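# Three arms finish hanging a door on two hinge pins

## Task

Using the given base placements (arm1 at x=-0.34 y=+0.63 z=+0.79 facing -88; arm2 at x=+0.16 y=+0.61 z=+0.76 facing -96; arm3 at x=+0.57 y=-0.36 z=+0.73 facing +179; metres in the scene frame, headings in degrees counter-clockwise from +x), complete the hanging of a door currently held by only one hinge pin. Success needs both hinge pins fully inserted and all blocks well away from the door. Any number of the arms may help. At the end every gripper must have released and moved away, and the result must hold without any robot supporting it.

## Robot and tools

Robots: three identical i2rt Big YAM arms named arm1, arm2 and arm3. Each has six revolute joints, a two-finger gripper and one wrist camera (arm1_cam_wrist, arm2_cam_wrist, arm3_cam_wrist). With joints 1 and 6 at zero and the hand level and pointing forward, the camera sits above the hand looking toward the fingertips. Reach is roughly 1.0 m from the joint-1 axis. Joints move at different speeds, so the hand may sweep a wide arc between postures.

Frame: one shared scene frame, origin on the floor, +z up. Bases are at arm1 (-0.34, 0.63, 0.79) facing -88 deg, arm2 (0.16, 0.61, 0.76) facing -96 deg, arm3 (0.57, -0.36, 0.73) facing +179 deg; heading is counter-clockwise from +x. The hand point is midway between fingertips; the hand z axis runs along the fingers and the fingers open along its y axis.

Tool execute_actions: arguments are actions (a list holding one action, or empty) and optional cameras. An action is an object keyed by robot name; each value holds "joints", a map of absolute joint targets (not offsets) in radians, plus gripper_m in metres. Only the robots and joints you name get new targets; omitted ones may still be driving toward earlier targets. Ranges and done-tolerances: joint1_rad -2.879..2.879 (+-0.045), turns the arm about its base, positive counter-clockwise from above, 0 points the arm along its base heading; joint2_rad 0..3.141 (+-0.14), shoulder, 0 = upper arm pointing back roughly level, positive lifts it up then forward; joint3_rad 0..3.019 (+-0.09), elbow, 0 = folded, positive opens; joint4_rad -1.692..1.57 (+-0.055), hand pitch, positive tips fingers up; joint5_rad -1.57..1.57 (+-0.03), hand yaw, positive to the arm's right; joint6_rad -2.094..2.094 (+-0.035), hand roll, positive clockwise viewed from behind; gripper_m 0..0.093 (+-0.003), fingertip gap, grip force about 50-62 N per pad or less. All motions in one action start together; an action runs at most 15 s. An unknown key or out-of-range value rejects the whole call with nothing moving. cameras: list of camera names or ["all"]; omitted/null means all, [] means none. The result gives each robot's state and one image per requested camera, ordered as the pictures line lists them.

wait: seconds 0..10; commands nothing, returns state and images. zoom_image: camera plus region [x0, y0, x1, y1] in pixels of that camera's latest full image (616x616 fisheye, top-left origin), at most 504x504. finished_scene: scene number (1 or 2); irreversible, call it only once the door holds on its own with arms released and away.

Reading results: joint_positions lists current joints. joint_status tells how each commanded motion ended: off_target (stopped short, may still push), contact_stop or time_out (target dropped, holds where it stopped; after time_out a joint may keep a target close to its position and keep pushing, shown in on_its_own), not_followed (self/inter-arm collision check refused the arm's targets; gripper still acts; the arm may retry them on later actions until given passing targets). on_its_own describes uncommanded behaviour; "held at" is the held target, not the position. To relieve pushing, command a joint to its reported position. Tiny target changes may not move a joint. Loaded joints sag. Joint torques are in joint order, offset, scaled and noisy, non-zero even unloaded. MOTOR HOT appears from 85 C; at 100 C an OVER-TEMPERATURE FAULT drops that arm and its joints show limit_stop_at_motor_heat (resend targets after cooling). Heat builds while holding loads, even during thinking, and partly carries into scene 2.

Cautions: arms do not stop on contact and can push hard; avoid jamming the door or pins. Strong pressing between two arms fails and ends the run; collisions between arms can too, and the collision check ignores fingers, gripper housings and cameras and may react late. No line reports arm-to-arm contact. Do not knock anything out of the work area, drop the door, or slam it. Loose objects may get occasional small pushes. The sim keeps running while you compose replies, holding the last command. A stop reported in one call cancels later motion calls in the same reply. Scene 2 brings a new task via finished_scene's result; if resuming from a summary, first send an empty action to learn the scene and task.

Each tool is called after "Request:" by a JSON object that holds its "method" and its "body", one argument or row to a line.

## Session

Request:
{"method": "execute_actions", "body": {
  "actions": []
}}

Scene clock: 0.00 s.
Joint torques (N m, as the arm reports them, + toward a larger angle): no reading
Motor temperatures (°C, as the motors report them): arm1=[26 23 26 25 27 26] | arm2=[25 26 28 25 26 27] | arm3=[23 26 25 26 25 26]
arm1.joint_positions: joint1_rad=-0.052 joint2_rad=+0.291 joint3_rad=+1.370 joint4_rad=-1.360 joint5_rad=+0.151 joint6_rad=+0.726 gripper_m=+0.094
arm1.joint_status: not commanded
arm1.hand: x=-0.3748 y=+0.5339 z=+1.3673 quat_wxyz=(-0.518, -0.750, -0.280, +0.302) (m; scene frame)
arm2.joint_positions: joint1_rad=-0.188 joint2_rad=+0.508 joint3_rad=+1.521 joint4_rad=-1.271 joint5_rad=+0.266 joint6_rad=+0.675 gripper_m=+0.095
arm2.joint_status: not commanded
arm2.hand: x=+0.0688 y=+0.4754 z=+1.4000 quat_wxyz=(-0.445, -0.774, -0.151, +0.424) (m; scene frame)
arm3.joint_positions: joint1_rad=-0.511 joint2_rad=+0.604 joint3_rad=+1.554 joint4_rad=-1.143 joint5_rad=+0.023 joint6_rad=+0.404 gripper_m=+0.094
arm3.joint_status: not commanded
arm3.hand: x=+0.3888 y=-0.2475 z=+1.3919 quat_wxyz=(-0.048, +0.687, -0.353, -0.634) (m; scene frame)
pictures: arm1_cam_wrist, arm2_cam_wrist, arm3_cam_wrist
Images, in order (width x height): arm1_cam_wrist 616x616, arm2_cam_wrist 616x616, arm3_cam_wrist 616x616.

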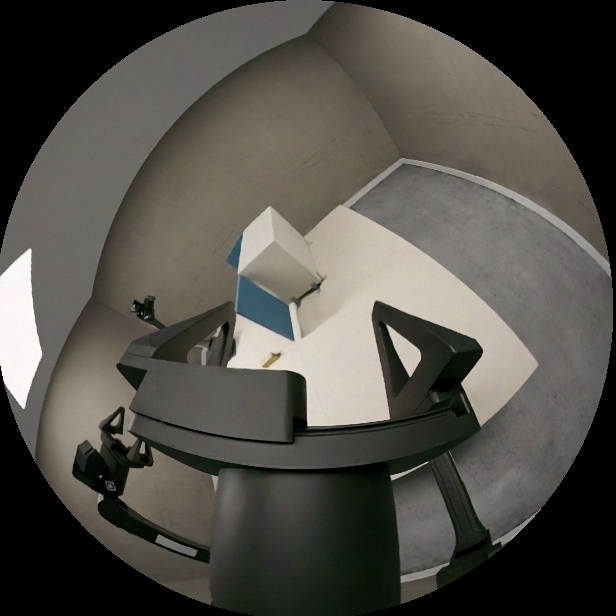

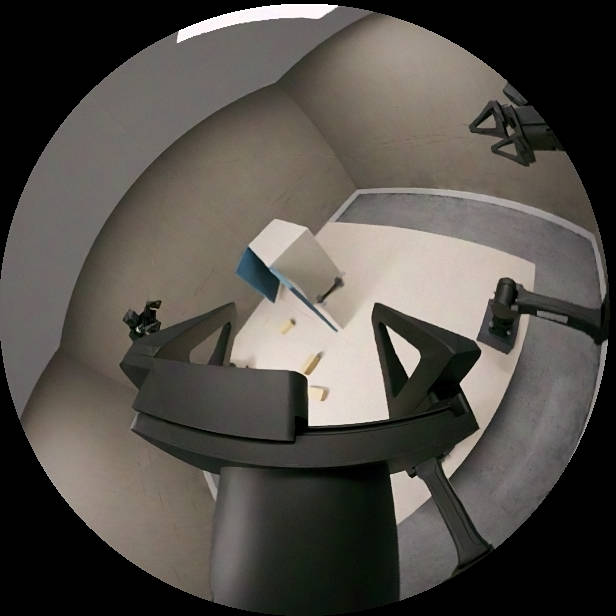

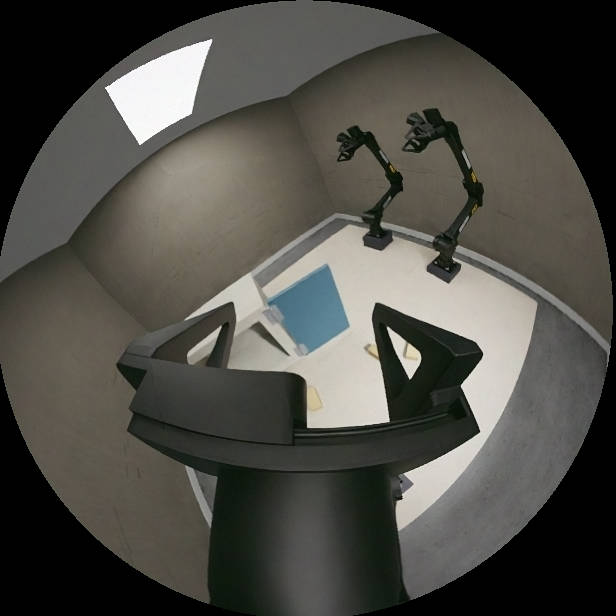

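Request:
{"method": "zoom_image", "body": {
  "camera": "arm3_cam_wrist",
  "region": [160, 240, 440, 430]
}}

Request:
{"method": "zoom_image", "body": {
  "camera": "arm2_cam_wrist",
  "region": [210, 200, 410, 410]
}}

Request:
{"method": "zoom_image", "body": {
  "camera": "arm1_cam_wrist",
  "region": [200, 190, 380, 380]
}}

Region (160, 240, 440, 430) of arm3_cam_wrist's 616x616 image, scaled by 1.800, with more detail than that image has; it fills the top 342 rows of this view, and the rest is white.

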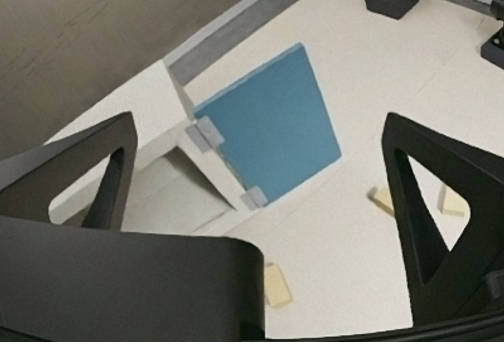

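Region (210, 200, 410, 410) of arm2_cam_wrist's 616x616 image, scaled by 2.400, with more detail than that image has; it fills the left 480 columns of this view, and the rest is white.

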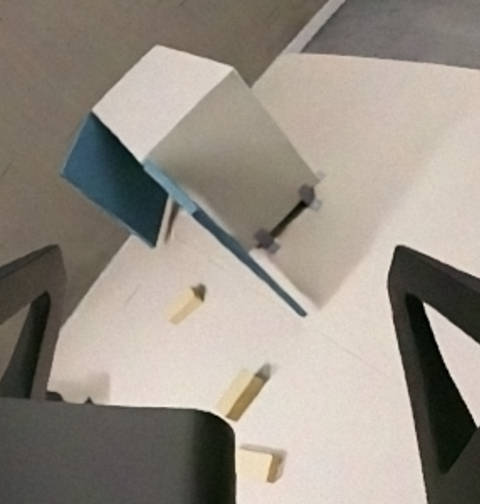

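Region (200, 190, 380, 380) of arm1_cam_wrist's 616x616 image, scaled by 2.653, with more detail than that image has; it fills the left 477 columns of this view, and the rest is white.

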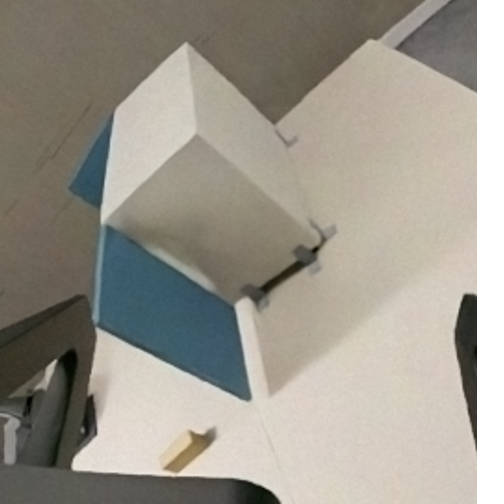

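Request:
{"method": "execute_actions", "body": {
  "actions": [
    {"arm1":{"joints":{"joint1_rad":0,"joint2_rad":0.8,"joint3_rad":1.4,"joint4_rad":-1.4,"joint5_rad":0,"joint6_rad":0}},"arm2":{"joints":{"joint1_rad":0,"joint2_rad":1.0,"joint3_rad":1.8,"joint4_rad":-1.6,"joint5_rad":0,"joint6_rad":0}},"arm3":{"joints":{"joint1_rad":0,"joint2_rad":0.6,"joint3_rad":1.0,"joint4_rad":-1.2,"joint5_rad":0,"joint6_rad":0}}}
  ]
}}

Scene clock: 27.27 s.
Joint torques (N m, as the arm reports them, + toward a larger angle): arm1=[ 0.23 -1.55  9.59  0.88 -0.27 -0.2 ] | arm2=[ 0.31 -2.23 10.16  0.66 -0.11 -0.03] | arm3=[ 0.94 -0.26  9.39  1.16 -0.23 -0.02]
Motor temperatures (°C, as the motors report them): arm1=[26 24 29 25 27 26] | arm2=[25 26 30 25 26 27] | arm3=[23 26 29 26 25 26]
arm1.joint_positions: joint1_rad=-0.004 joint2_rad=+0.795 joint3_rad=+1.379 joint4_rad=-1.389 joint5_rad=+0.002 joint6_rad=+0.015 gripper_m=+0.094
arm1.joint_status: all done
arm1.hand: x=-0.3375 y=+0.3333 z=+1.2750 quat_wxyz=(-0.270, -0.652, -0.662, +0.255) (m; scene frame)
arm2.joint_positions: joint1_rad=-0.009 joint2_rad=+0.993 joint3_rad=+1.782 joint4_rad=-1.580 joint5_rad=+0.003 joint6_rad=+0.009 gripper_m=+0.095
arm2.joint_status: all done
arm2.hand: x=+0.1207 y=+0.3011 z=+1.3452 quat_wxyz=(-0.257, -0.695, -0.609, +0.284) (m; scene frame)
arm3.joint_positions: joint1_rad=-0.011 joint2_rad=+0.607 joint3_rad=+0.997 joint4_rad=-1.193 joint5_rad=+0.003 joint6_rad=+0.008 gripper_m=+0.094
arm3.joint_status: all done
arm3.hand: x=+0.2966 y=-0.3494 z=+1.0973 quat_wxyz=(-0.005, +0.927, -0.016, -0.374) (m; scene frame)
pictures: arm1_cam_wrist, arm2_cam_wrist, arm3_cam_wrist
Images, in order (width x height): arm1_cam_wrist 616x616, arm2_cam_wrist 616x616, arm3_cam_wrist 616x616.

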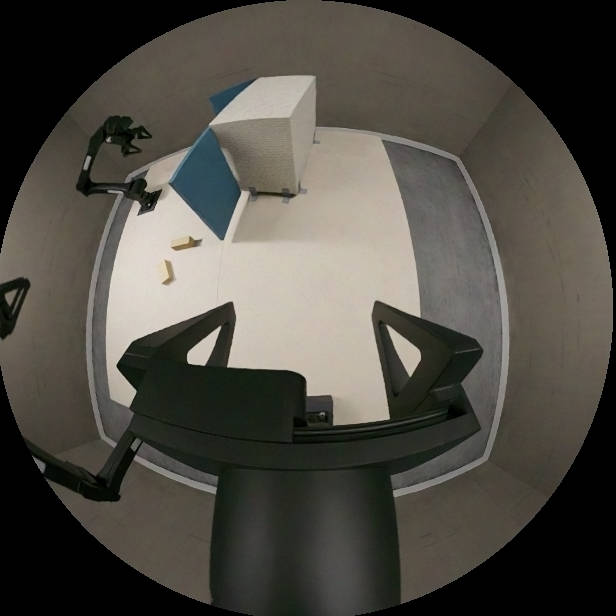

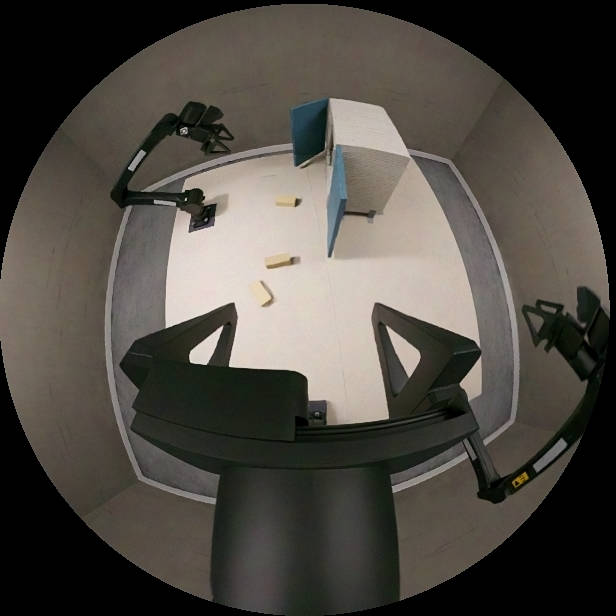

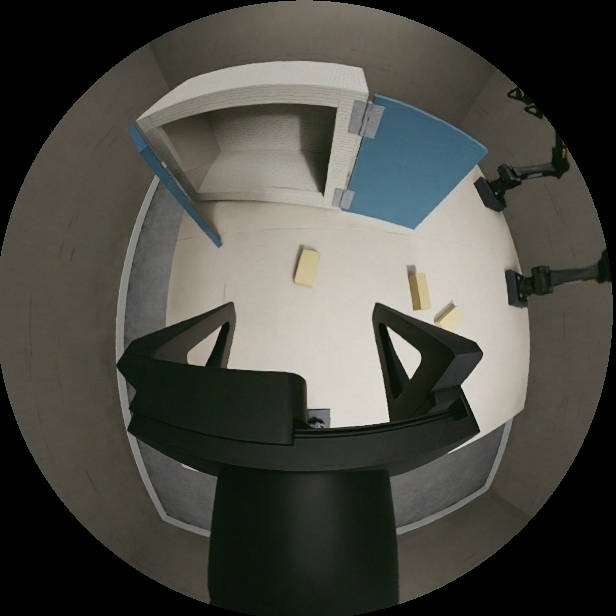

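Request:
{"method": "zoom_image", "body": {
  "camera": "arm3_cam_wrist",
  "region": [300, 70, 500, 250]
}}

Request:
{"method": "zoom_image", "body": {
  "camera": "arm3_cam_wrist",
  "region": [110, 70, 310, 270]
}}

Request:
{"method": "zoom_image", "body": {
  "camera": "arm2_cam_wrist",
  "region": [240, 80, 440, 320]
}}

Region (300, 70, 500, 250) of arm3_cam_wrist's 616x616 image, scaled by 2.520, with more detail than that image has; it fills the top 454 rows of this view, and the rest is white.

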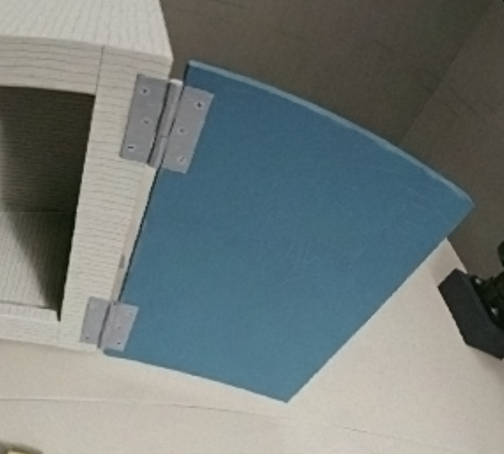

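Region (110, 70, 310, 270) of arm3_cam_wrist's 616x616 image, scaled by 2.520, with more detail than that image has.

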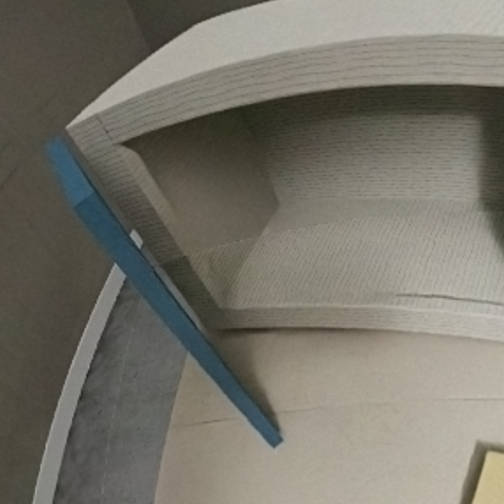

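Region (240, 80, 440, 320) of arm2_cam_wrist's 616x616 image, scaled by 2.100, with more detail than that image has.

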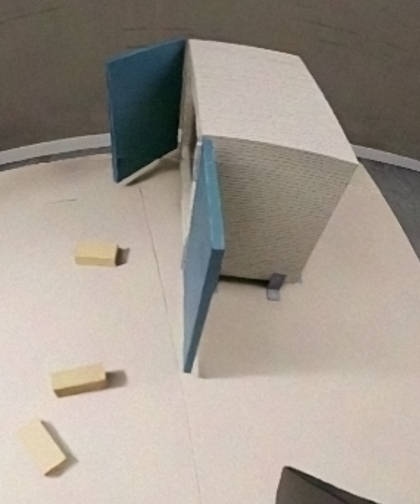

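Request:
{"method": "execute_actions", "body": {
  "actions": [
    {"arm3":{"joints":{"joint2_rad":1.3,"joint3_rad":1.6,"joint4_rad":-0.8}},"arm1":{"joints":{"joint1_rad":0.2,"joint2_rad":1.5,"joint3_rad":2.1,"joint4_rad":-1.65}}}
  ],
  "cameras": ["arm3_cam_wrist","arm1_cam_wrist"]
}}

Scene clock: 61.17 s.
Joint torques (N m, as the arm reports them, + toward a larger angle): arm1=[ -0.17 -13.92  11.13   0.6   -0.22  -0.18] | arm2=[ 0.26 -2.42 10.19  0.71 -0.11 -0.02] | arm3=[  1.19 -10.97  14.71   2.28  -0.24  -0.03]
Motor temperatures (°C, as the motors report them): arm1=[26 23 33 25 27 26] | arm2=[25 26 32 25 26 27] | arm3=[23 26 33 26 25 26]
arm1.joint_positions: joint1_rad=+0.199 joint2_rad=+1.507 joint3_rad=+2.059 joint4_rad=-1.639 joint5_rad=+0.001 joint6_rad=+0.014 gripper_m=+0.094
arm1.joint_status: all done
arm1.hand: x=-0.2292 y=+0.1362 z=+1.2884 quat_wxyz=(-0.190, -0.607, -0.758, +0.144) (m; scene frame)
arm2.joint_positions: joint1_rad=-0.009 joint2_rad=+0.993 joint3_rad=+1.782 joint4_rad=-1.580 joint5_rad=+0.003 joint6_rad=+0.009 gripper_m=+0.095
arm2.joint_status: not commanded
arm2.hand: x=+0.1207 y=+0.3011 z=+1.3452 quat_wxyz=(-0.257, -0.695, -0.609, +0.284) (m; scene frame)
arm3.joint_positions: joint1_rad=-0.011 joint2_rad=+1.316 joint3_rad=+1.542 joint4_rad=-0.816 joint5_rad=+0.003 joint6_rad=+0.008 gripper_m=+0.094
arm3.joint_status: all done
arm3.hand: x=+0.0014 y=-0.3415 z=+1.1897 quat_wxyz=(-0.006, +0.882, -0.016, -0.471) (m; scene frame)
pictures: arm1_cam_wrist, arm3_cam_wrist
Images, in order (width x height): arm1_cam_wrist 616x616, arm3_cam_wrist 616x616.

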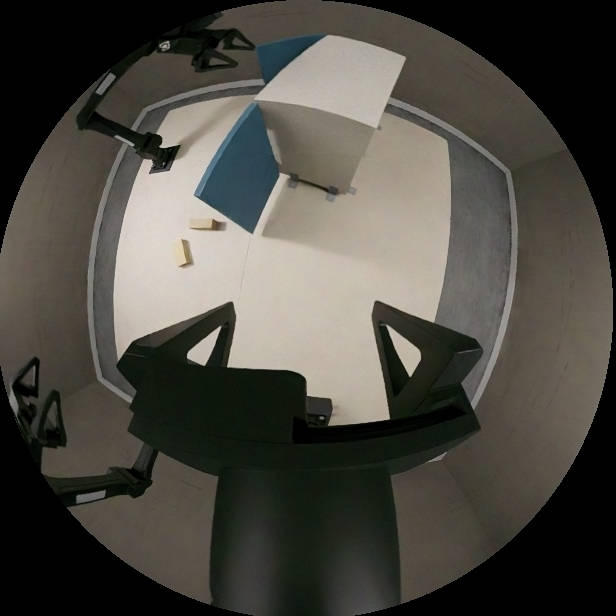

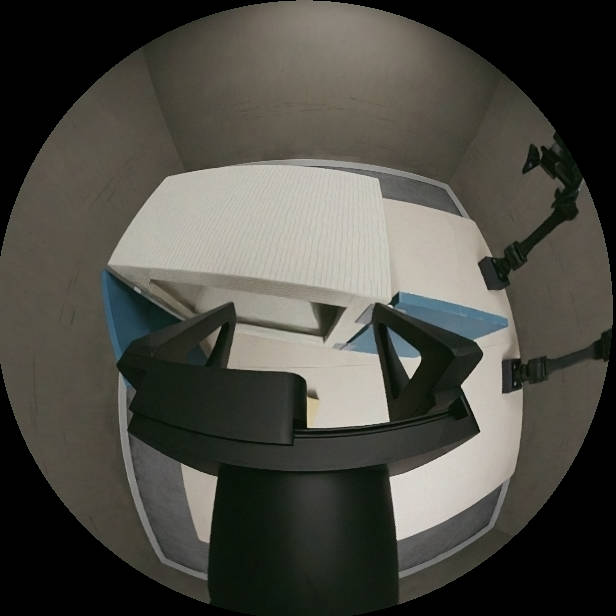

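Request:
{"method": "zoom_image", "body": {
  "camera": "arm3_cam_wrist",
  "region": [320, 260, 520, 380]
}}

Request:
{"method": "zoom_image", "body": {
  "camera": "arm3_cam_wrist",
  "region": [90, 240, 250, 380]
}}

Request:
{"method": "zoom_image", "body": {
  "camera": "arm1_cam_wrist",
  "region": [170, 20, 420, 260]
}}

Region (320, 260, 520, 380) of arm3_cam_wrist's 616x616 image, scaled by 2.520, with more detail than that image has; it fills the top 302 rows of this view, and the rest is white.

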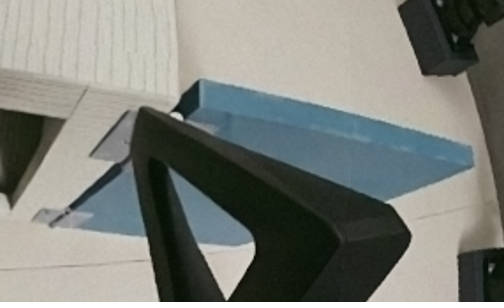

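Region (90, 240, 250, 380) of arm3_cam_wrist's 616x616 image, scaled by 3.150, with more detail than that image has; it fills the top 441 rows of this view, and the rest is white.

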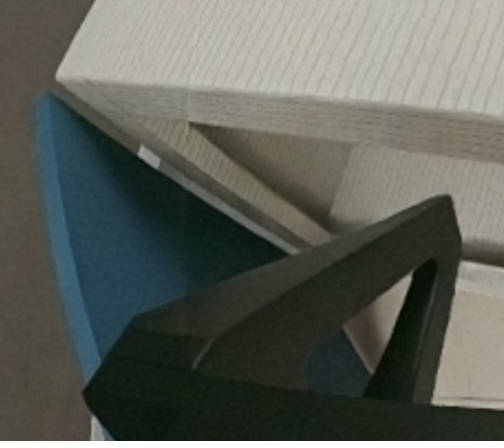

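Region (170, 20, 420, 260) of arm1_cam_wrist's 616x616 image, scaled by 2.016, with more detail than that image has; it fills the top 484 rows of this view, and the rest is white.

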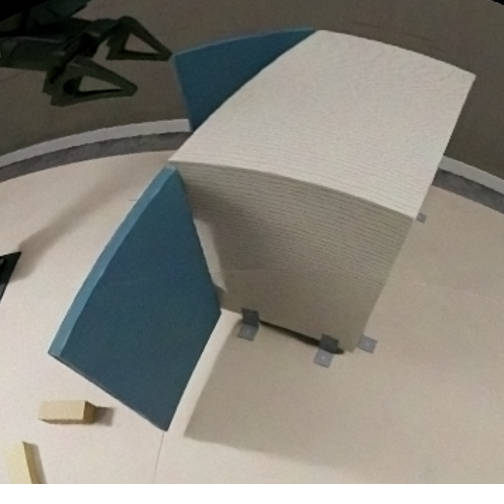

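Request:
{"method": "execute_actions", "body": {
  "actions": [
    {"arm3":{"joints":{"joint1_rad":-0.3,"joint2_rad":0.33,"joint3_rad":0.55,"joint4_rad":-0.45}}}
  ],
  "cameras": ["arm3_cam_wrist"]
}}

Request:
{"method": "zoom_image", "body": {
  "camera": "arm3_cam_wrist",
  "region": [230, 150, 430, 350]
}}

Scene clock: 90.23 s.
Joint torques (N m, as the arm reports them, + toward a larger angle): arm1=[ -0.04 -13.53  11.04   0.52  -0.2   -0.19] | arm2=[ 0.42 -2.52 10.03  0.69 -0.11  0.04] | arm3=[ 0.3   0.64 10.41  2.43 -0.17 -0.03]
Motor temperatures (°C, as the motors report them): arm1=[26 25 36 25 27 26] | arm2=[25 26 32 25 26 27] | arm3=[23 28 41 26 25 26]
arm1.joint_positions: joint1_rad=+0.199 joint2_rad=+1.507 joint3_rad=+2.059 joint4_rad=-1.639 joint5_rad=+0.001 joint6_rad=+0.014 gripper_m=+0.094
arm1.joint_status: not commanded
arm1.hand: x=-0.2292 y=+0.1362 z=+1.2884 quat_wxyz=(-0.190, -0.607, -0.758, +0.144) (m; scene frame)
arm2.joint_positions: joint1_rad=-0.009 joint2_rad=+0.993 joint3_rad=+1.782 joint4_rad=-1.580 joint5_rad=+0.003 joint6_rad=+0.009 gripper_m=+0.095
arm2.joint_status: not commanded
arm2.hand: x=+0.1207 y=+0.3011 z=+1.3452 quat_wxyz=(-0.257, -0.695, -0.609, +0.284) (m; scene frame)
arm3.joint_positions: joint1_rad=-0.304 joint2_rad=+0.340 joint3_rad=+0.546 joint4_rad=-0.467 joint5_rad=+0.001 joint6_rad=+0.006 gripper_m=+0.094
arm3.joint_status: all done
arm3.hand: x=+0.2863 y=-0.2630 z=+1.0622 quat_wxyz=(-0.096, +0.783, -0.129, -0.601) (m; scene frame)
pictures: arm3_cam_wrist
Images, in order (width x height): arm3_cam_wrist 616x616.

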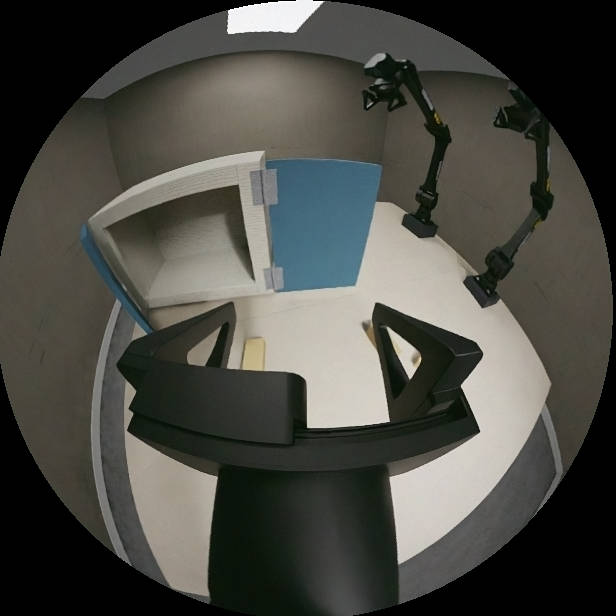

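Region (230, 150, 430, 350) of arm3_cam_wrist's 616x616 image, scaled by 2.520, with more detail than that image has.

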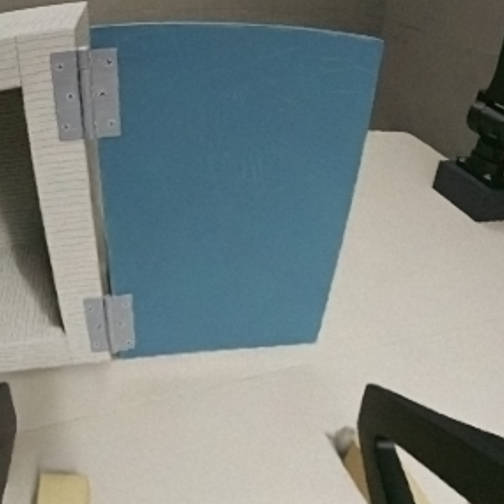

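Request:
{"method": "execute_actions", "body": {
  "actions": [
    {"arm3":{"joints":{"joint1_rad":-0.15,"joint2_rad":1.29,"joint3_rad":0.71,"joint4_rad":0.35,"joint5_rad":-0.7}}}
  ],
  "cameras": ["arm3_cam_wrist"]
}}

Scene clock: 101.53 s.
Joint torques (N m, as the arm reports them, + toward a larger angle): arm1=[ -0.08 -13.42  11.09   0.56  -0.21  -0.2 ] | arm2=[ 0.01 -2.1  10.12  0.68 -0.11 -0.01] | arm3=[ 0.95 -7.59 11.07  2.44 -0.43 -0.04]
Motor temperatures (°C, as the motors report them): arm1=[26 25 36 25 27 26] | arm2=[25 26 32 25 26 27] | arm3=[23 27 39 26 25 26]
arm1.joint_positions: joint1_rad=+0.199 joint2_rad=+1.507 joint3_rad=+2.059 joint4_rad=-1.639 joint5_rad=+0.001 joint6_rad=+0.014 gripper_m=+0.094
arm1.joint_status: not commanded
arm1.hand: x=-0.2292 y=+0.1362 z=+1.2884 quat_wxyz=(-0.190, -0.607, -0.758, +0.144) (m; scene frame)
arm2.joint_positions: joint1_rad=-0.009 joint2_rad=+0.993 joint3_rad=+1.782 joint4_rad=-1.580 joint5_rad=+0.003 joint6_rad=+0.009 gripper_m=+0.095
arm2.joint_status: not commanded
arm2.hand: x=+0.1207 y=+0.3011 z=+1.3452 quat_wxyz=(-0.257, -0.695, -0.609, +0.284) (m; scene frame)
arm3.joint_positions: joint1_rad=-0.159 joint2_rad=+1.285 joint3_rad=+0.680 joint4_rad=+0.328 joint5_rad=-0.696 joint6_rad=+0.006 gripper_m=+0.094
arm3.joint_status: all done
arm3.hand: x=+0.0656 y=-0.3800 z=+0.9662 quat_wxyz=(+0.223, +0.766, +0.137, -0.588) (m; scene frame)
pictures: arm3_cam_wrist
Images, in order (width x height): arm3_cam_wrist 616x616.

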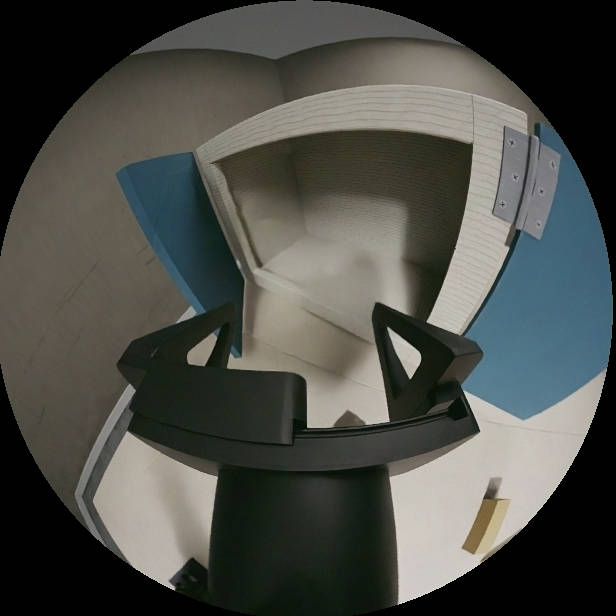

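Request:
{"method": "zoom_image", "body": {
  "camera": "arm3_cam_wrist",
  "region": [460, 90, 600, 270]
}}

Request:
{"method": "zoom_image", "body": {
  "camera": "arm3_cam_wrist",
  "region": [110, 130, 290, 370]
}}

Region (460, 90, 600, 270) of arm3_cam_wrist's 616x616 image, scaled by 2.800, with more detail than that image has.

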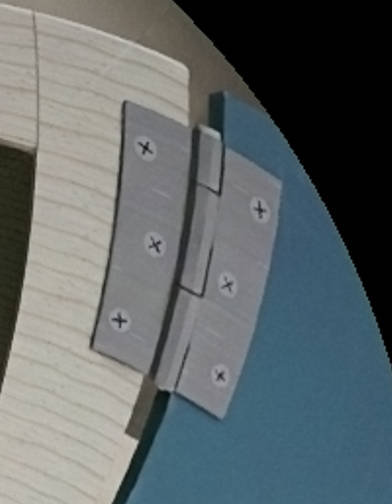

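Region (110, 130, 290, 370) of arm3_cam_wrist's 616x616 image, scaled by 2.100, with more detail than that image has; it fills the left 378 columns of this view, and the rest is white.

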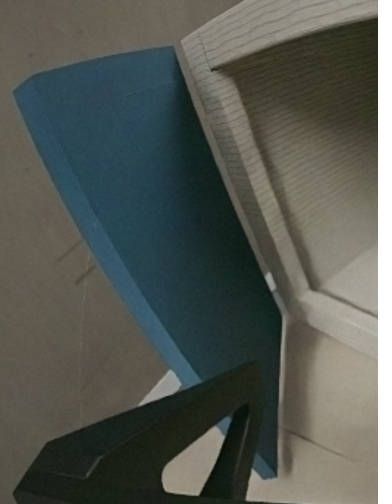

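Request:
{"method": "execute_actions", "body": {
  "actions": [
    {"arm3":{"joints":{"joint1_rad":0.2,"joint2_rad":0.7,"joint3_rad":1.2,"joint4_rad":-0.8,"joint5_rad":0}}}
  ],
  "cameras": []
}}

Request:
{"method": "execute_actions", "body": {
  "actions": [
    {"arm3":{"joints":{"joint1_rad":0.5,"joint2_rad":1.55,"joint3_rad":2.4,"joint4_rad":-1.65}}}
  ],
  "cameras": ["arm3_cam_wrist"]
}}

Scene clock: 123.20 s.
Joint torques (N m, as the arm reports them, + toward a larger angle): arm1=[ -0.1  -13.34  11.09   0.57  -0.22  -0.2 ] | arm2=[ 0.13 -2.27 10.04  0.7  -0.1   0.  ] | arm3=[ 0.22 -1.36  9.68  1.34  0.03 -0.04]
Motor temperatures (°C, as the motors report them): arm1=[26 25 37 25 27 26] | arm2=[25 26 33 25 26 27] | arm3=[23 27 38 27 25 26]
arm1.joint_positions: joint1_rad=+0.199 joint2_rad=+1.507 joint3_rad=+2.059 joint4_rad=-1.639 joint5_rad=+0.001 joint6_rad=+0.014 gripper_m=+0.094
arm1.joint_status: not commanded
arm1.hand: x=-0.2292 y=+0.1362 z=+1.2884 quat_wxyz=(-0.190, -0.607, -0.758, +0.144) (m; scene frame)
arm2.joint_positions: joint1_rad=-0.009 joint2_rad=+0.993 joint3_rad=+1.782 joint4_rad=-1.580 joint5_rad=+0.003 joint6_rad=+0.009 gripper_m=+0.095
arm2.joint_status: not commanded
arm2.hand: x=+0.1207 y=+0.3011 z=+1.3452 quat_wxyz=(-0.257, -0.695, -0.609, +0.284) (m; scene frame)
arm3.joint_positions: joint1_rad=+0.198 joint2_rad=+0.707 joint3_rad=+1.194 joint4_rad=-0.789 joint5_rad=-0.004 joint6_rad=+0.005 gripper_m=+0.094
arm3.joint_status: all done
arm3.hand: x=+0.2254 y=-0.4214 z=+1.2604 quat_wxyz=(+0.057, +0.802, +0.073, -0.590) (m; scene frame)
pictures: none
No camera images: the call's "cameras" was empty. Leave "cameras" out to get every camera's image.

Scene clock: 124.97 s.
Joint torques (N m, as the arm reports them, + toward a larger angle): arm1=[ -0.19 -13.33  11.06   0.54  -0.21  -0.19] | arm2=[ 0.49 -1.87 10.05  0.64 -0.1   0.  ] | arm3=[ 0.79 -8.79  9.84  1.15 -0.05 -0.03]
Motor temperatures (°C, as the motors report them): arm1=[26 25 37 25 27 26] | arm2=[25 26 33 25 26 27] | arm3=[23 28 38 27 25 26]
arm1.joint_positions: joint1_rad=+0.199 joint2_rad=+1.507 joint3_rad=+2.059 joint4_rad=-1.639 joint5_rad=+0.001 joint6_rad=+0.014 gripper_m=+0.094
arm1.joint_status: not commanded
arm1.hand: x=-0.2292 y=+0.1362 z=+1.2884 quat_wxyz=(-0.190, -0.607, -0.758, +0.144) (m; scene frame)
arm2.joint_positions: joint1_rad=-0.009 joint2_rad=+0.993 joint3_rad=+1.782 joint4_rad=-1.580 joint5_rad=+0.003 joint6_rad=+0.009 gripper_m=+0.095
arm2.joint_status: not commanded
arm2.hand: x=+0.1207 y=+0.3011 z=+1.3452 quat_wxyz=(-0.257, -0.695, -0.609, +0.284) (m; scene frame)
arm3.joint_positions: joint1_rad=+0.494 joint2_rad=+1.546 joint3_rad=+2.368 joint4_rad=-1.639 joint5_rad=-0.002 joint6_rad=+0.005 gripper_m=+0.094
arm3.joint_status: all done
arm3.hand: x=+0.1180 y=-0.5916 z=+1.3377 quat_wxyz=(+0.088, +0.904, +0.218, -0.357) (m; scene frame)
pictures: arm3_cam_wrist
Images, in order (width x height): arm3_cam_wrist 616x616.

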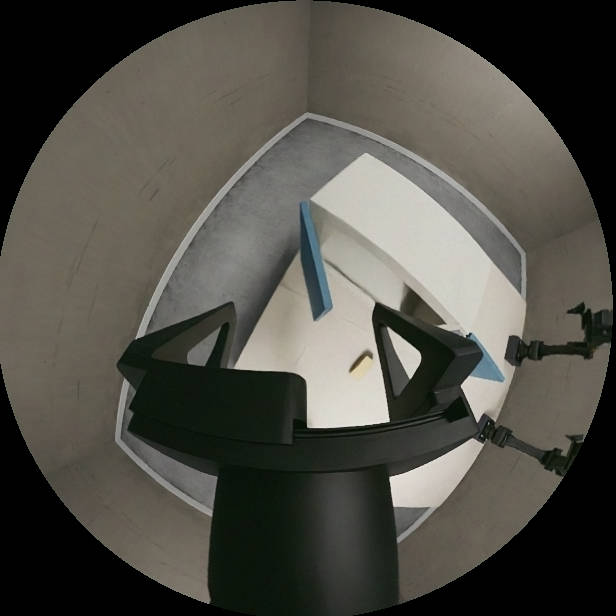

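Request:
{"method": "zoom_image", "body": {
  "camera": "arm3_cam_wrist",
  "region": [270, 170, 390, 330]
}}

Region (270, 170, 390, 330) of arm3_cam_wrist's 616x616 image, scaled by 3.150, with more detail than that image has; it fills the left 378 columns of this view, and the rest is white.

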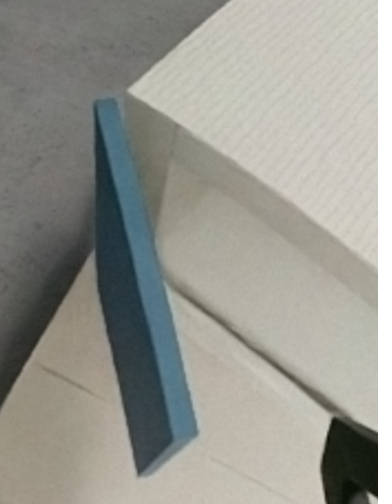

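Request:
{"method": "execute_actions", "body": {
  "actions": [
    {"arm3":{"joints":{"joint1_rad":-0.2,"joint2_rad":0.7,"joint3_rad":1.0,"joint4_rad":-0.6}}}
  ],
  "cameras": []
}}

Request:
{"method": "execute_actions", "body": {
  "actions": [
    {"arm3":{"joints":{"joint2_rad":1.1,"joint3_rad":0.45,"joint4_rad":0.35}}}
  ],
  "cameras": ["arm3_cam_wrist"]
}}

Request:
{"method": "zoom_image", "body": {
  "camera": "arm3_cam_wrist",
  "region": [200, 130, 420, 350]
}}

Scene clock: 149.40 s.
Joint torques (N m, as the arm reports them, + toward a larger angle): arm1=[  0.   -13.33  11.01   0.54  -0.21  -0.2 ] | arm2=[ 0.02 -2.41 10.04  0.66 -0.13  0.01] | arm3=[-0.83 -2.64 10.67  2.57 -0.16 -0.01]
Motor temperatures (°C, as the motors report them): arm1=[26 26 38 25 27 26] | arm2=[25 26 33 25 26 27] | arm3=[23 28 37 26 25 26]
arm1.joint_positions: joint1_rad=+0.199 joint2_rad=+1.507 joint3_rad=+2.059 joint4_rad=-1.639 joint5_rad=+0.001 joint6_rad=+0.014 gripper_m=+0.094
arm1.joint_status: not commanded
arm1.hand: x=-0.2292 y=+0.1362 z=+1.2884 quat_wxyz=(-0.190, -0.607, -0.758, +0.144) (m; scene frame)
arm2.joint_positions: joint1_rad=-0.009 joint2_rad=+0.993 joint3_rad=+1.782 joint4_rad=-1.580 joint5_rad=+0.003 joint6_rad=+0.009 gripper_m=+0.095
arm2.joint_status: not commanded
arm2.hand: x=+0.1207 y=+0.3011 z=+1.3452 quat_wxyz=(-0.257, -0.695, -0.609, +0.284) (m; scene frame)
arm3.joint_positions: joint1_rad=-0.188 joint2_rad=+0.710 joint3_rad=+0.990 joint4_rad=-0.622 joint5_rad=+0.001 joint6_rad=+0.005 gripper_m=+0.094
arm3.joint_status: all done
arm3.hand: x=+0.2002 y=-0.2808 z=+1.1788 quat_wxyz=(-0.058, +0.813, -0.085, -0.574) (m; scene frame)
pictures: none
No camera images: the call's "cameras" was empty. Leave "cameras" out to get every camera's image.

Scene clock: 150.90 s.
Joint torques (N m, as the arm reports them, + toward a larger angle): arm1=[  0.02 -13.32  11.04   0.54  -0.21  -0.18] | arm2=[ 0.59 -1.67 10.14  0.77 -0.12 -0.01] | arm3=[-0.61 -5.94  8.63  2.51 -0.2   0.  ]
Motor temperatures (°C, as the motors report them): arm1=[26 26 38 25 27 26] | arm2=[25 26 33 25 26 27] | arm3=[23 28 37 26 25 26]
arm1.joint_positions: joint1_rad=+0.199 joint2_rad=+1.507 joint3_rad=+2.059 joint4_rad=-1.639 joint5_rad=+0.001 joint6_rad=+0.014 gripper_m=+0.094
arm1.joint_status: not commanded
arm1.hand: x=-0.2292 y=+0.1362 z=+1.2884 quat_wxyz=(-0.190, -0.607, -0.758, +0.144) (m; scene frame)
arm2.joint_positions: joint1_rad=-0.009 joint2_rad=+0.993 joint3_rad=+1.782 joint4_rad=-1.580 joint5_rad=+0.003 joint6_rad=+0.009 gripper_m=+0.095
arm2.joint_status: not commanded
arm2.hand: x=+0.1207 y=+0.3011 z=+1.3452 quat_wxyz=(-0.257, -0.695, -0.609, +0.284) (m; scene frame)
arm3.joint_positions: joint1_rad=-0.188 joint2_rad=+1.112 joint3_rad=+0.447 joint4_rad=+0.328 joint5_rad=+0.001 joint6_rad=+0.005 gripper_m=+0.094
arm3.joint_status: all done
arm3.hand: x=+0.1314 y=-0.2664 z=+0.9101 quat_wxyz=(-0.058, +0.811, -0.085, -0.576) (m; scene frame)
pictures: arm3_cam_wrist
Images, in order (width x height): arm3_cam_wrist 616x616.

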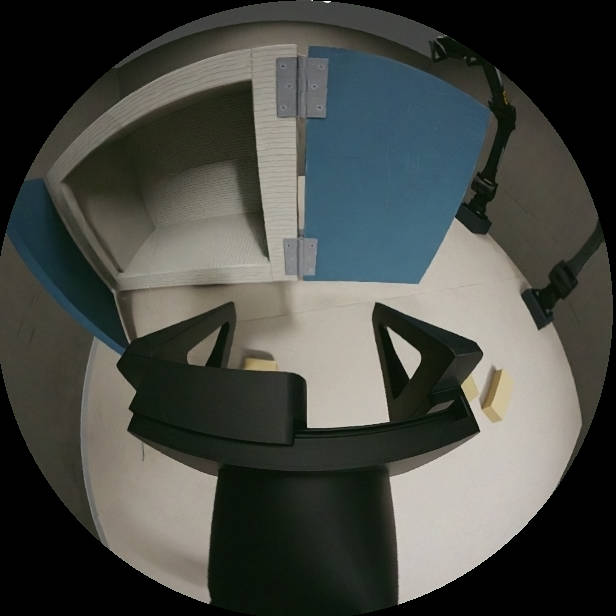

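Region (200, 130, 420, 350) of arm3_cam_wrist's 616x616 image, scaled by 2.291, with more detail than that image has.

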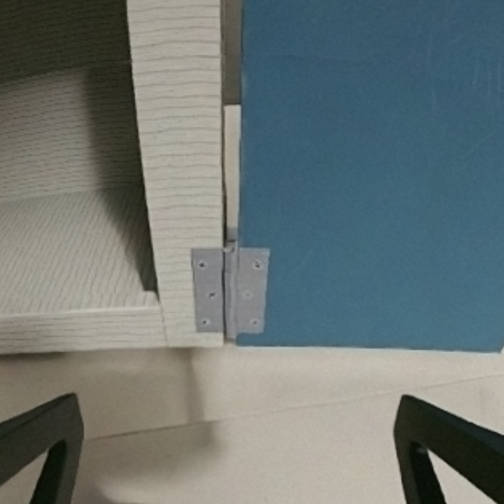

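Request:
{"method": "zoom_image", "body": {
  "camera": "arm3_cam_wrist",
  "region": [250, 30, 360, 140]
}}

Request:
{"method": "zoom_image", "body": {
  "camera": "arm3_cam_wrist",
  "region": [275, 220, 335, 290]
}}

Request:
{"method": "zoom_image", "body": {
  "camera": "arm3_cam_wrist",
  "region": [0, 160, 160, 360]
}}

Region (250, 30, 360, 140) of arm3_cam_wrist's 616x616 image, scaled by 4.582, with more detail than that image has.

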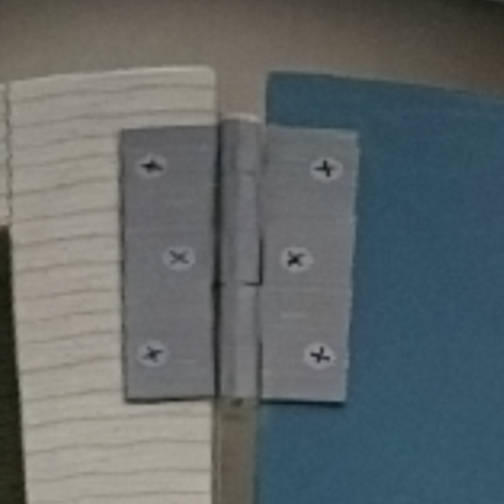

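Region (275, 220, 335, 290) of arm3_cam_wrist's 616x616 image, scaled by 7.200, with more detail than that image has; it fills the left 432 columns of this view, and the rest is white.

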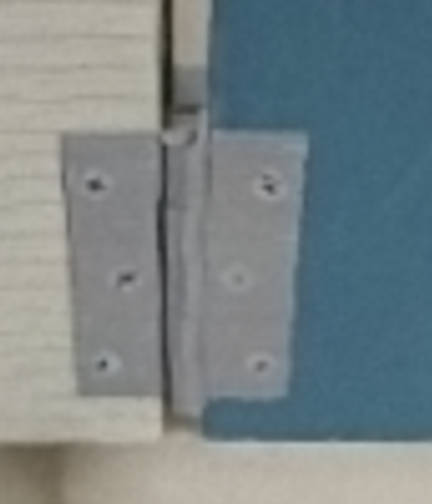

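Region (0, 160, 160, 360) of arm3_cam_wrist's 616x616 image, scaled by 2.520, with more detail than that image has; it fills the left 403 columns of this view, and the rest is white.

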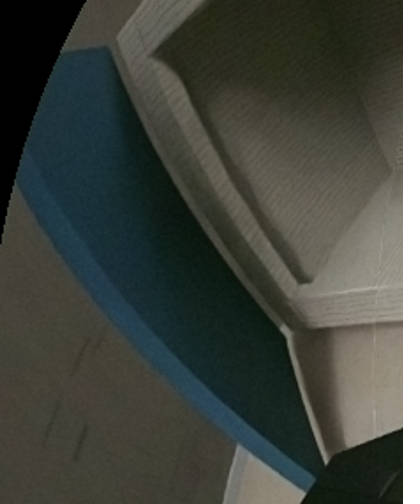

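Request:
{"method": "execute_actions", "body": {
  "actions": [
    {"arm3":{"joints":{"joint1_rad":-0.27,"joint2_rad":0.8,"joint3_rad":1.2,"joint4_rad":-0.8}}}
  ],
  "cameras": []
}}

Request:
{"method": "execute_actions", "body": {
  "actions": [
    {"arm3":{"joints":{"joint2_rad":1.41,"joint3_rad":1.86,"joint4_rad":-1.25}}}
  ],
  "cameras": ["arm3_cam_wrist"]
}}

Request:
{"method": "zoom_image", "body": {
  "camera": "arm3_cam_wrist",
  "region": [230, 200, 390, 360]
}}

Scene clock: 173.67 s.
Joint torques (N m, as the arm reports them, + toward a larger angle): arm1=[ -0.09 -13.39  11.02   0.54  -0.21  -0.18] | arm2=[ 0.59 -1.87 10.05  0.85 -0.12  0.02] | arm3=[-0.24 -1.59 14.12  1.34 -0.19 -0.02]
Motor temperatures (°C, as the motors report them): arm1=[26 26 39 25 27 26] | arm2=[25 26 34 25 26 27] | arm3=[23 28 37 27 25 26]
arm1.joint_positions: joint1_rad=+0.199 joint2_rad=+1.507 joint3_rad=+2.059 joint4_rad=-1.639 joint5_rad=+0.001 joint6_rad=+0.014 gripper_m=+0.094
arm1.joint_status: not commanded
arm1.hand: x=-0.2292 y=+0.1362 z=+1.2884 quat_wxyz=(-0.190, -0.607, -0.758, +0.144) (m; scene frame)
arm2.joint_positions: joint1_rad=-0.009 joint2_rad=+0.993 joint3_rad=+1.782 joint4_rad=-1.580 joint5_rad=+0.003 joint6_rad=+0.009 gripper_m=+0.095
arm2.joint_status: not commanded
arm2.hand: x=+0.1207 y=+0.3011 z=+1.3452 quat_wxyz=(-0.257, -0.695, -0.609, +0.284) (m; scene frame)
arm3.joint_positions: joint1_rad=-0.262 joint2_rad=+0.791 joint3_rad=+1.146 joint4_rad=-0.789 joint5_rad=+0.001 joint6_rad=+0.005 gripper_m=+0.094
arm3.joint_status: all done
arm3.hand: x=+0.1998 y=-0.2514 z=+1.2038 quat_wxyz=(-0.074, +0.834, -0.119, -0.533) (m; scene frame)
pictures: none
No camera images: the call's "cameras" was empty. Leave "cameras" out to get every camera's image.

Scene clock: 175.10 s.
Joint torques (N m, as the arm reports them, + toward a larger angle): arm1=[  0.03 -13.51  11.08   0.53  -0.21  -0.19] | arm2=[ 0.22 -2.18 10.01  0.75 -0.14 -0.03] | arm3=[ -0.25 -11.29  13.61   1.09  -0.16  -0.01]
Motor temperatures (°C, as the motors report them): arm1=[26 26 39 25 27 26] | arm2=[25 26 34 25 26 27] | arm3=[23 28 38 27 25 26]
arm1.joint_positions: joint1_rad=+0.199 joint2_rad=+1.507 joint3_rad=+2.059 joint4_rad=-1.639 joint5_rad=+0.001 joint6_rad=+0.014 gripper_m=+0.094
arm1.joint_status: not commanded
arm1.hand: x=-0.2292 y=+0.1362 z=+1.2884 quat_wxyz=(-0.190, -0.607, -0.758, +0.144) (m; scene frame)
arm2.joint_positions: joint1_rad=-0.009 joint2_rad=+0.993 joint3_rad=+1.782 joint4_rad=-1.580 joint5_rad=+0.003 joint6_rad=+0.009 gripper_m=+0.095
arm2.joint_status: not commanded
arm2.hand: x=+0.1207 y=+0.3011 z=+1.3452 quat_wxyz=(-0.257, -0.695, -0.609, +0.284) (m; scene frame)
arm3.joint_positions: joint1_rad=-0.262 joint2_rad=+1.424 joint3_rad=+1.808 joint4_rad=-1.240 joint5_rad=+0.001 joint6_rad=+0.005 gripper_m=+0.094
arm3.joint_status: all done
arm3.hand: x=+0.0422 y=-0.2063 z=+1.1997 quat_wxyz=(-0.048, +0.927, -0.132, -0.347) (m; scene frame)
pictures: arm3_cam_wrist
Images, in order (width x height): arm3_cam_wrist 616x616.

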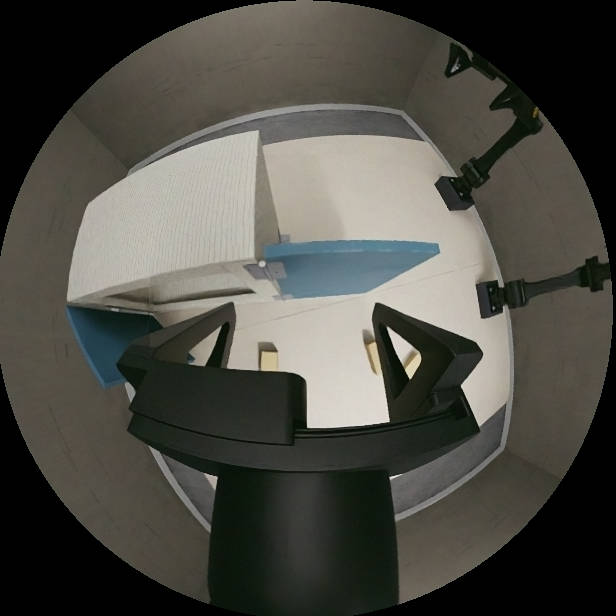

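Region (230, 200, 390, 360) of arm3_cam_wrist's 616x616 image, scaled by 3.150, with more detail than that image has.

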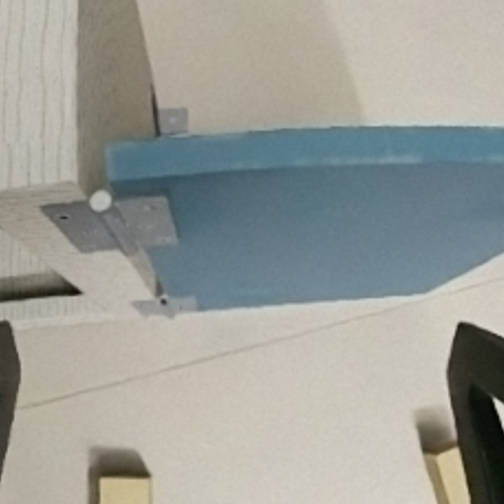

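Request:
{"method": "zoom_image", "body": {
  "camera": "arm3_cam_wrist",
  "region": [60, 270, 220, 400]
}}

Request:
{"method": "zoom_image", "body": {
  "camera": "arm3_cam_wrist",
  "region": [255, 270, 315, 320]
}}

Region (60, 270, 220, 400) of arm3_cam_wrist's 616x616 image, scaled by 3.150, with more detail than that image has; it fills the top 410 rows of this view, and the rest is white.

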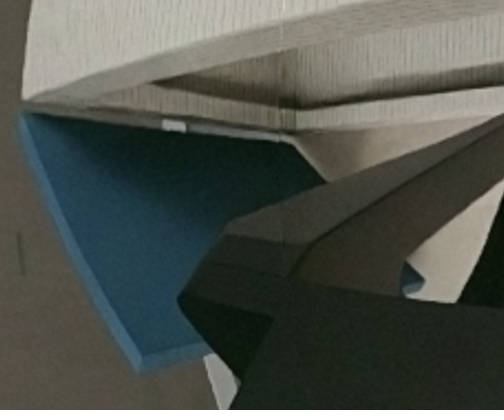

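Region (255, 270, 315, 320) of arm3_cam_wrist's 616x616 image, scaled by 8.400, with more detail than that image has.

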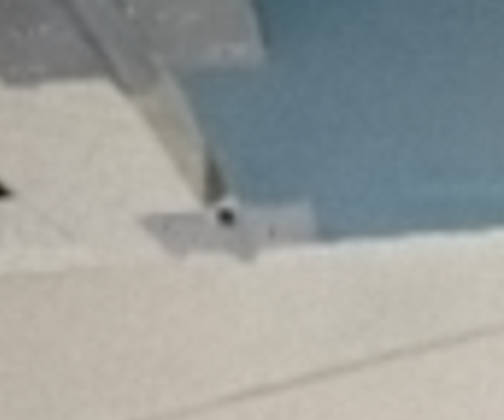

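Request:
{"method": "execute_actions", "body": {
  "actions": [
    {"arm3":{"joints":{"joint1_rad":0.1,"joint2_rad":0.8,"joint3_rad":1.2,"joint4_rad":-1.5}},"arm2":{"joints":{"joint1_rad":0.4,"joint2_rad":1.33,"joint3_rad":1.65,"joint4_rad":-1.5}},"arm1":{"joints":{"joint1_rad":-0.15}}}
  ]
}}

Scene clock: 188.63 s.
Joint torques (N m, as the arm reports them, + toward a larger angle): arm1=[  0.05 -13.48  11.04   0.55  -0.19  -0.18] | arm2=[-1.24 -8.83 12.59  1.47  0.01  0.04] | arm3=[ 0.91 -1.15  8.89  0.88 -0.1  -0.01]
Motor temperatures (°C, as the motors report them): arm1=[26 26 39 25 27 26] | arm2=[25 26 34 25 26 27] | arm3=[23 29 41 26 25 26]
arm1.joint_positions: joint1_rad=-0.155 joint2_rad=+1.507 joint3_rad=+2.059 joint4_rad=-1.639 joint5_rad=+0.001 joint6_rad=+0.013 gripper_m=+0.094
arm1.joint_status: all done
arm1.hand: x=-0.4065 y=+0.1259 z=+1.2873 quat_wxyz=(-0.160, -0.731, -0.640, +0.175) (m; scene frame)
arm2.joint_positions: joint1_rad=+0.407 joint2_rad=+1.325 joint3_rad=+1.622 joint4_rad=-1.516 joint5_rad=+0.001 joint6_rad=+0.007 gripper_m=+0.095
arm2.joint_status: all done
arm2.hand: x=+0.2904 y=+0.1856 z=+1.1618 quat_wxyz=(-0.146, -0.588, -0.789, +0.104) (m; scene frame)
arm3.joint_positions: joint1_rad=+0.094 joint2_rad=+0.796 joint3_rad=+1.199 joint4_rad=-1.494 joint5_rad=-0.001 joint6_rad=+0.005 gripper_m=+0.094
arm3.joint_status: all done
arm3.hand: x=+0.3005 y=-0.3784 z=+1.1071 quat_wxyz=(+0.010, +0.971, +0.036, -0.237) (m; scene frame)
pictures: arm1_cam_wrist, arm2_cam_wrist, arm3_cam_wrist
Images, in order (width x height): arm1_cam_wrist 616x616, arm2_cam_wrist 616x616, arm3_cam_wrist 616x616.

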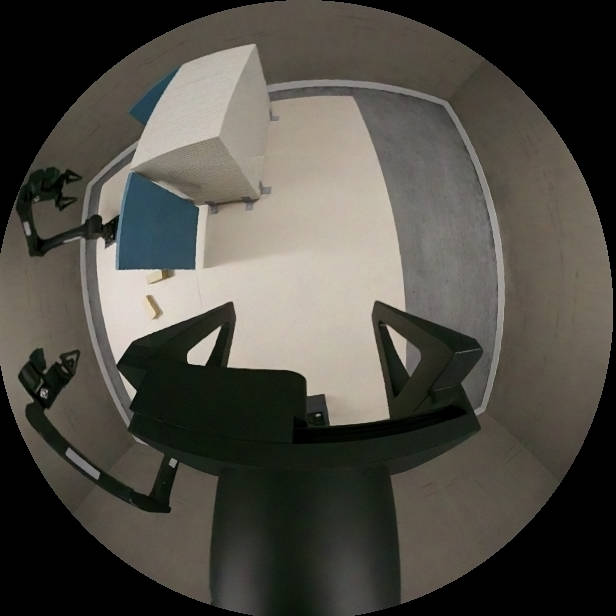

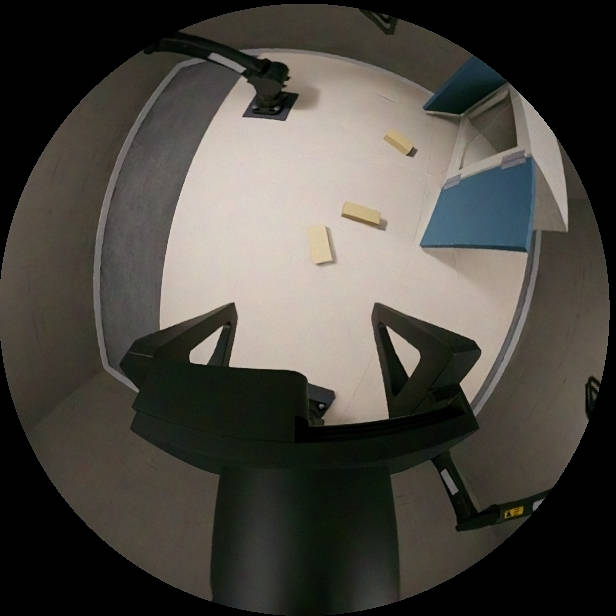

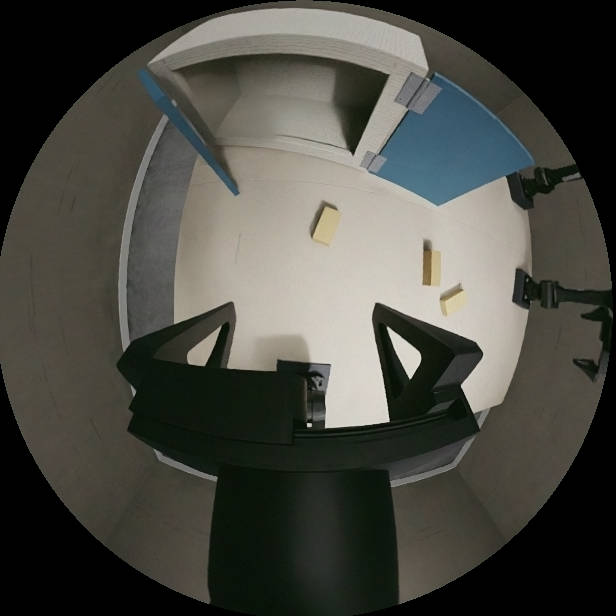

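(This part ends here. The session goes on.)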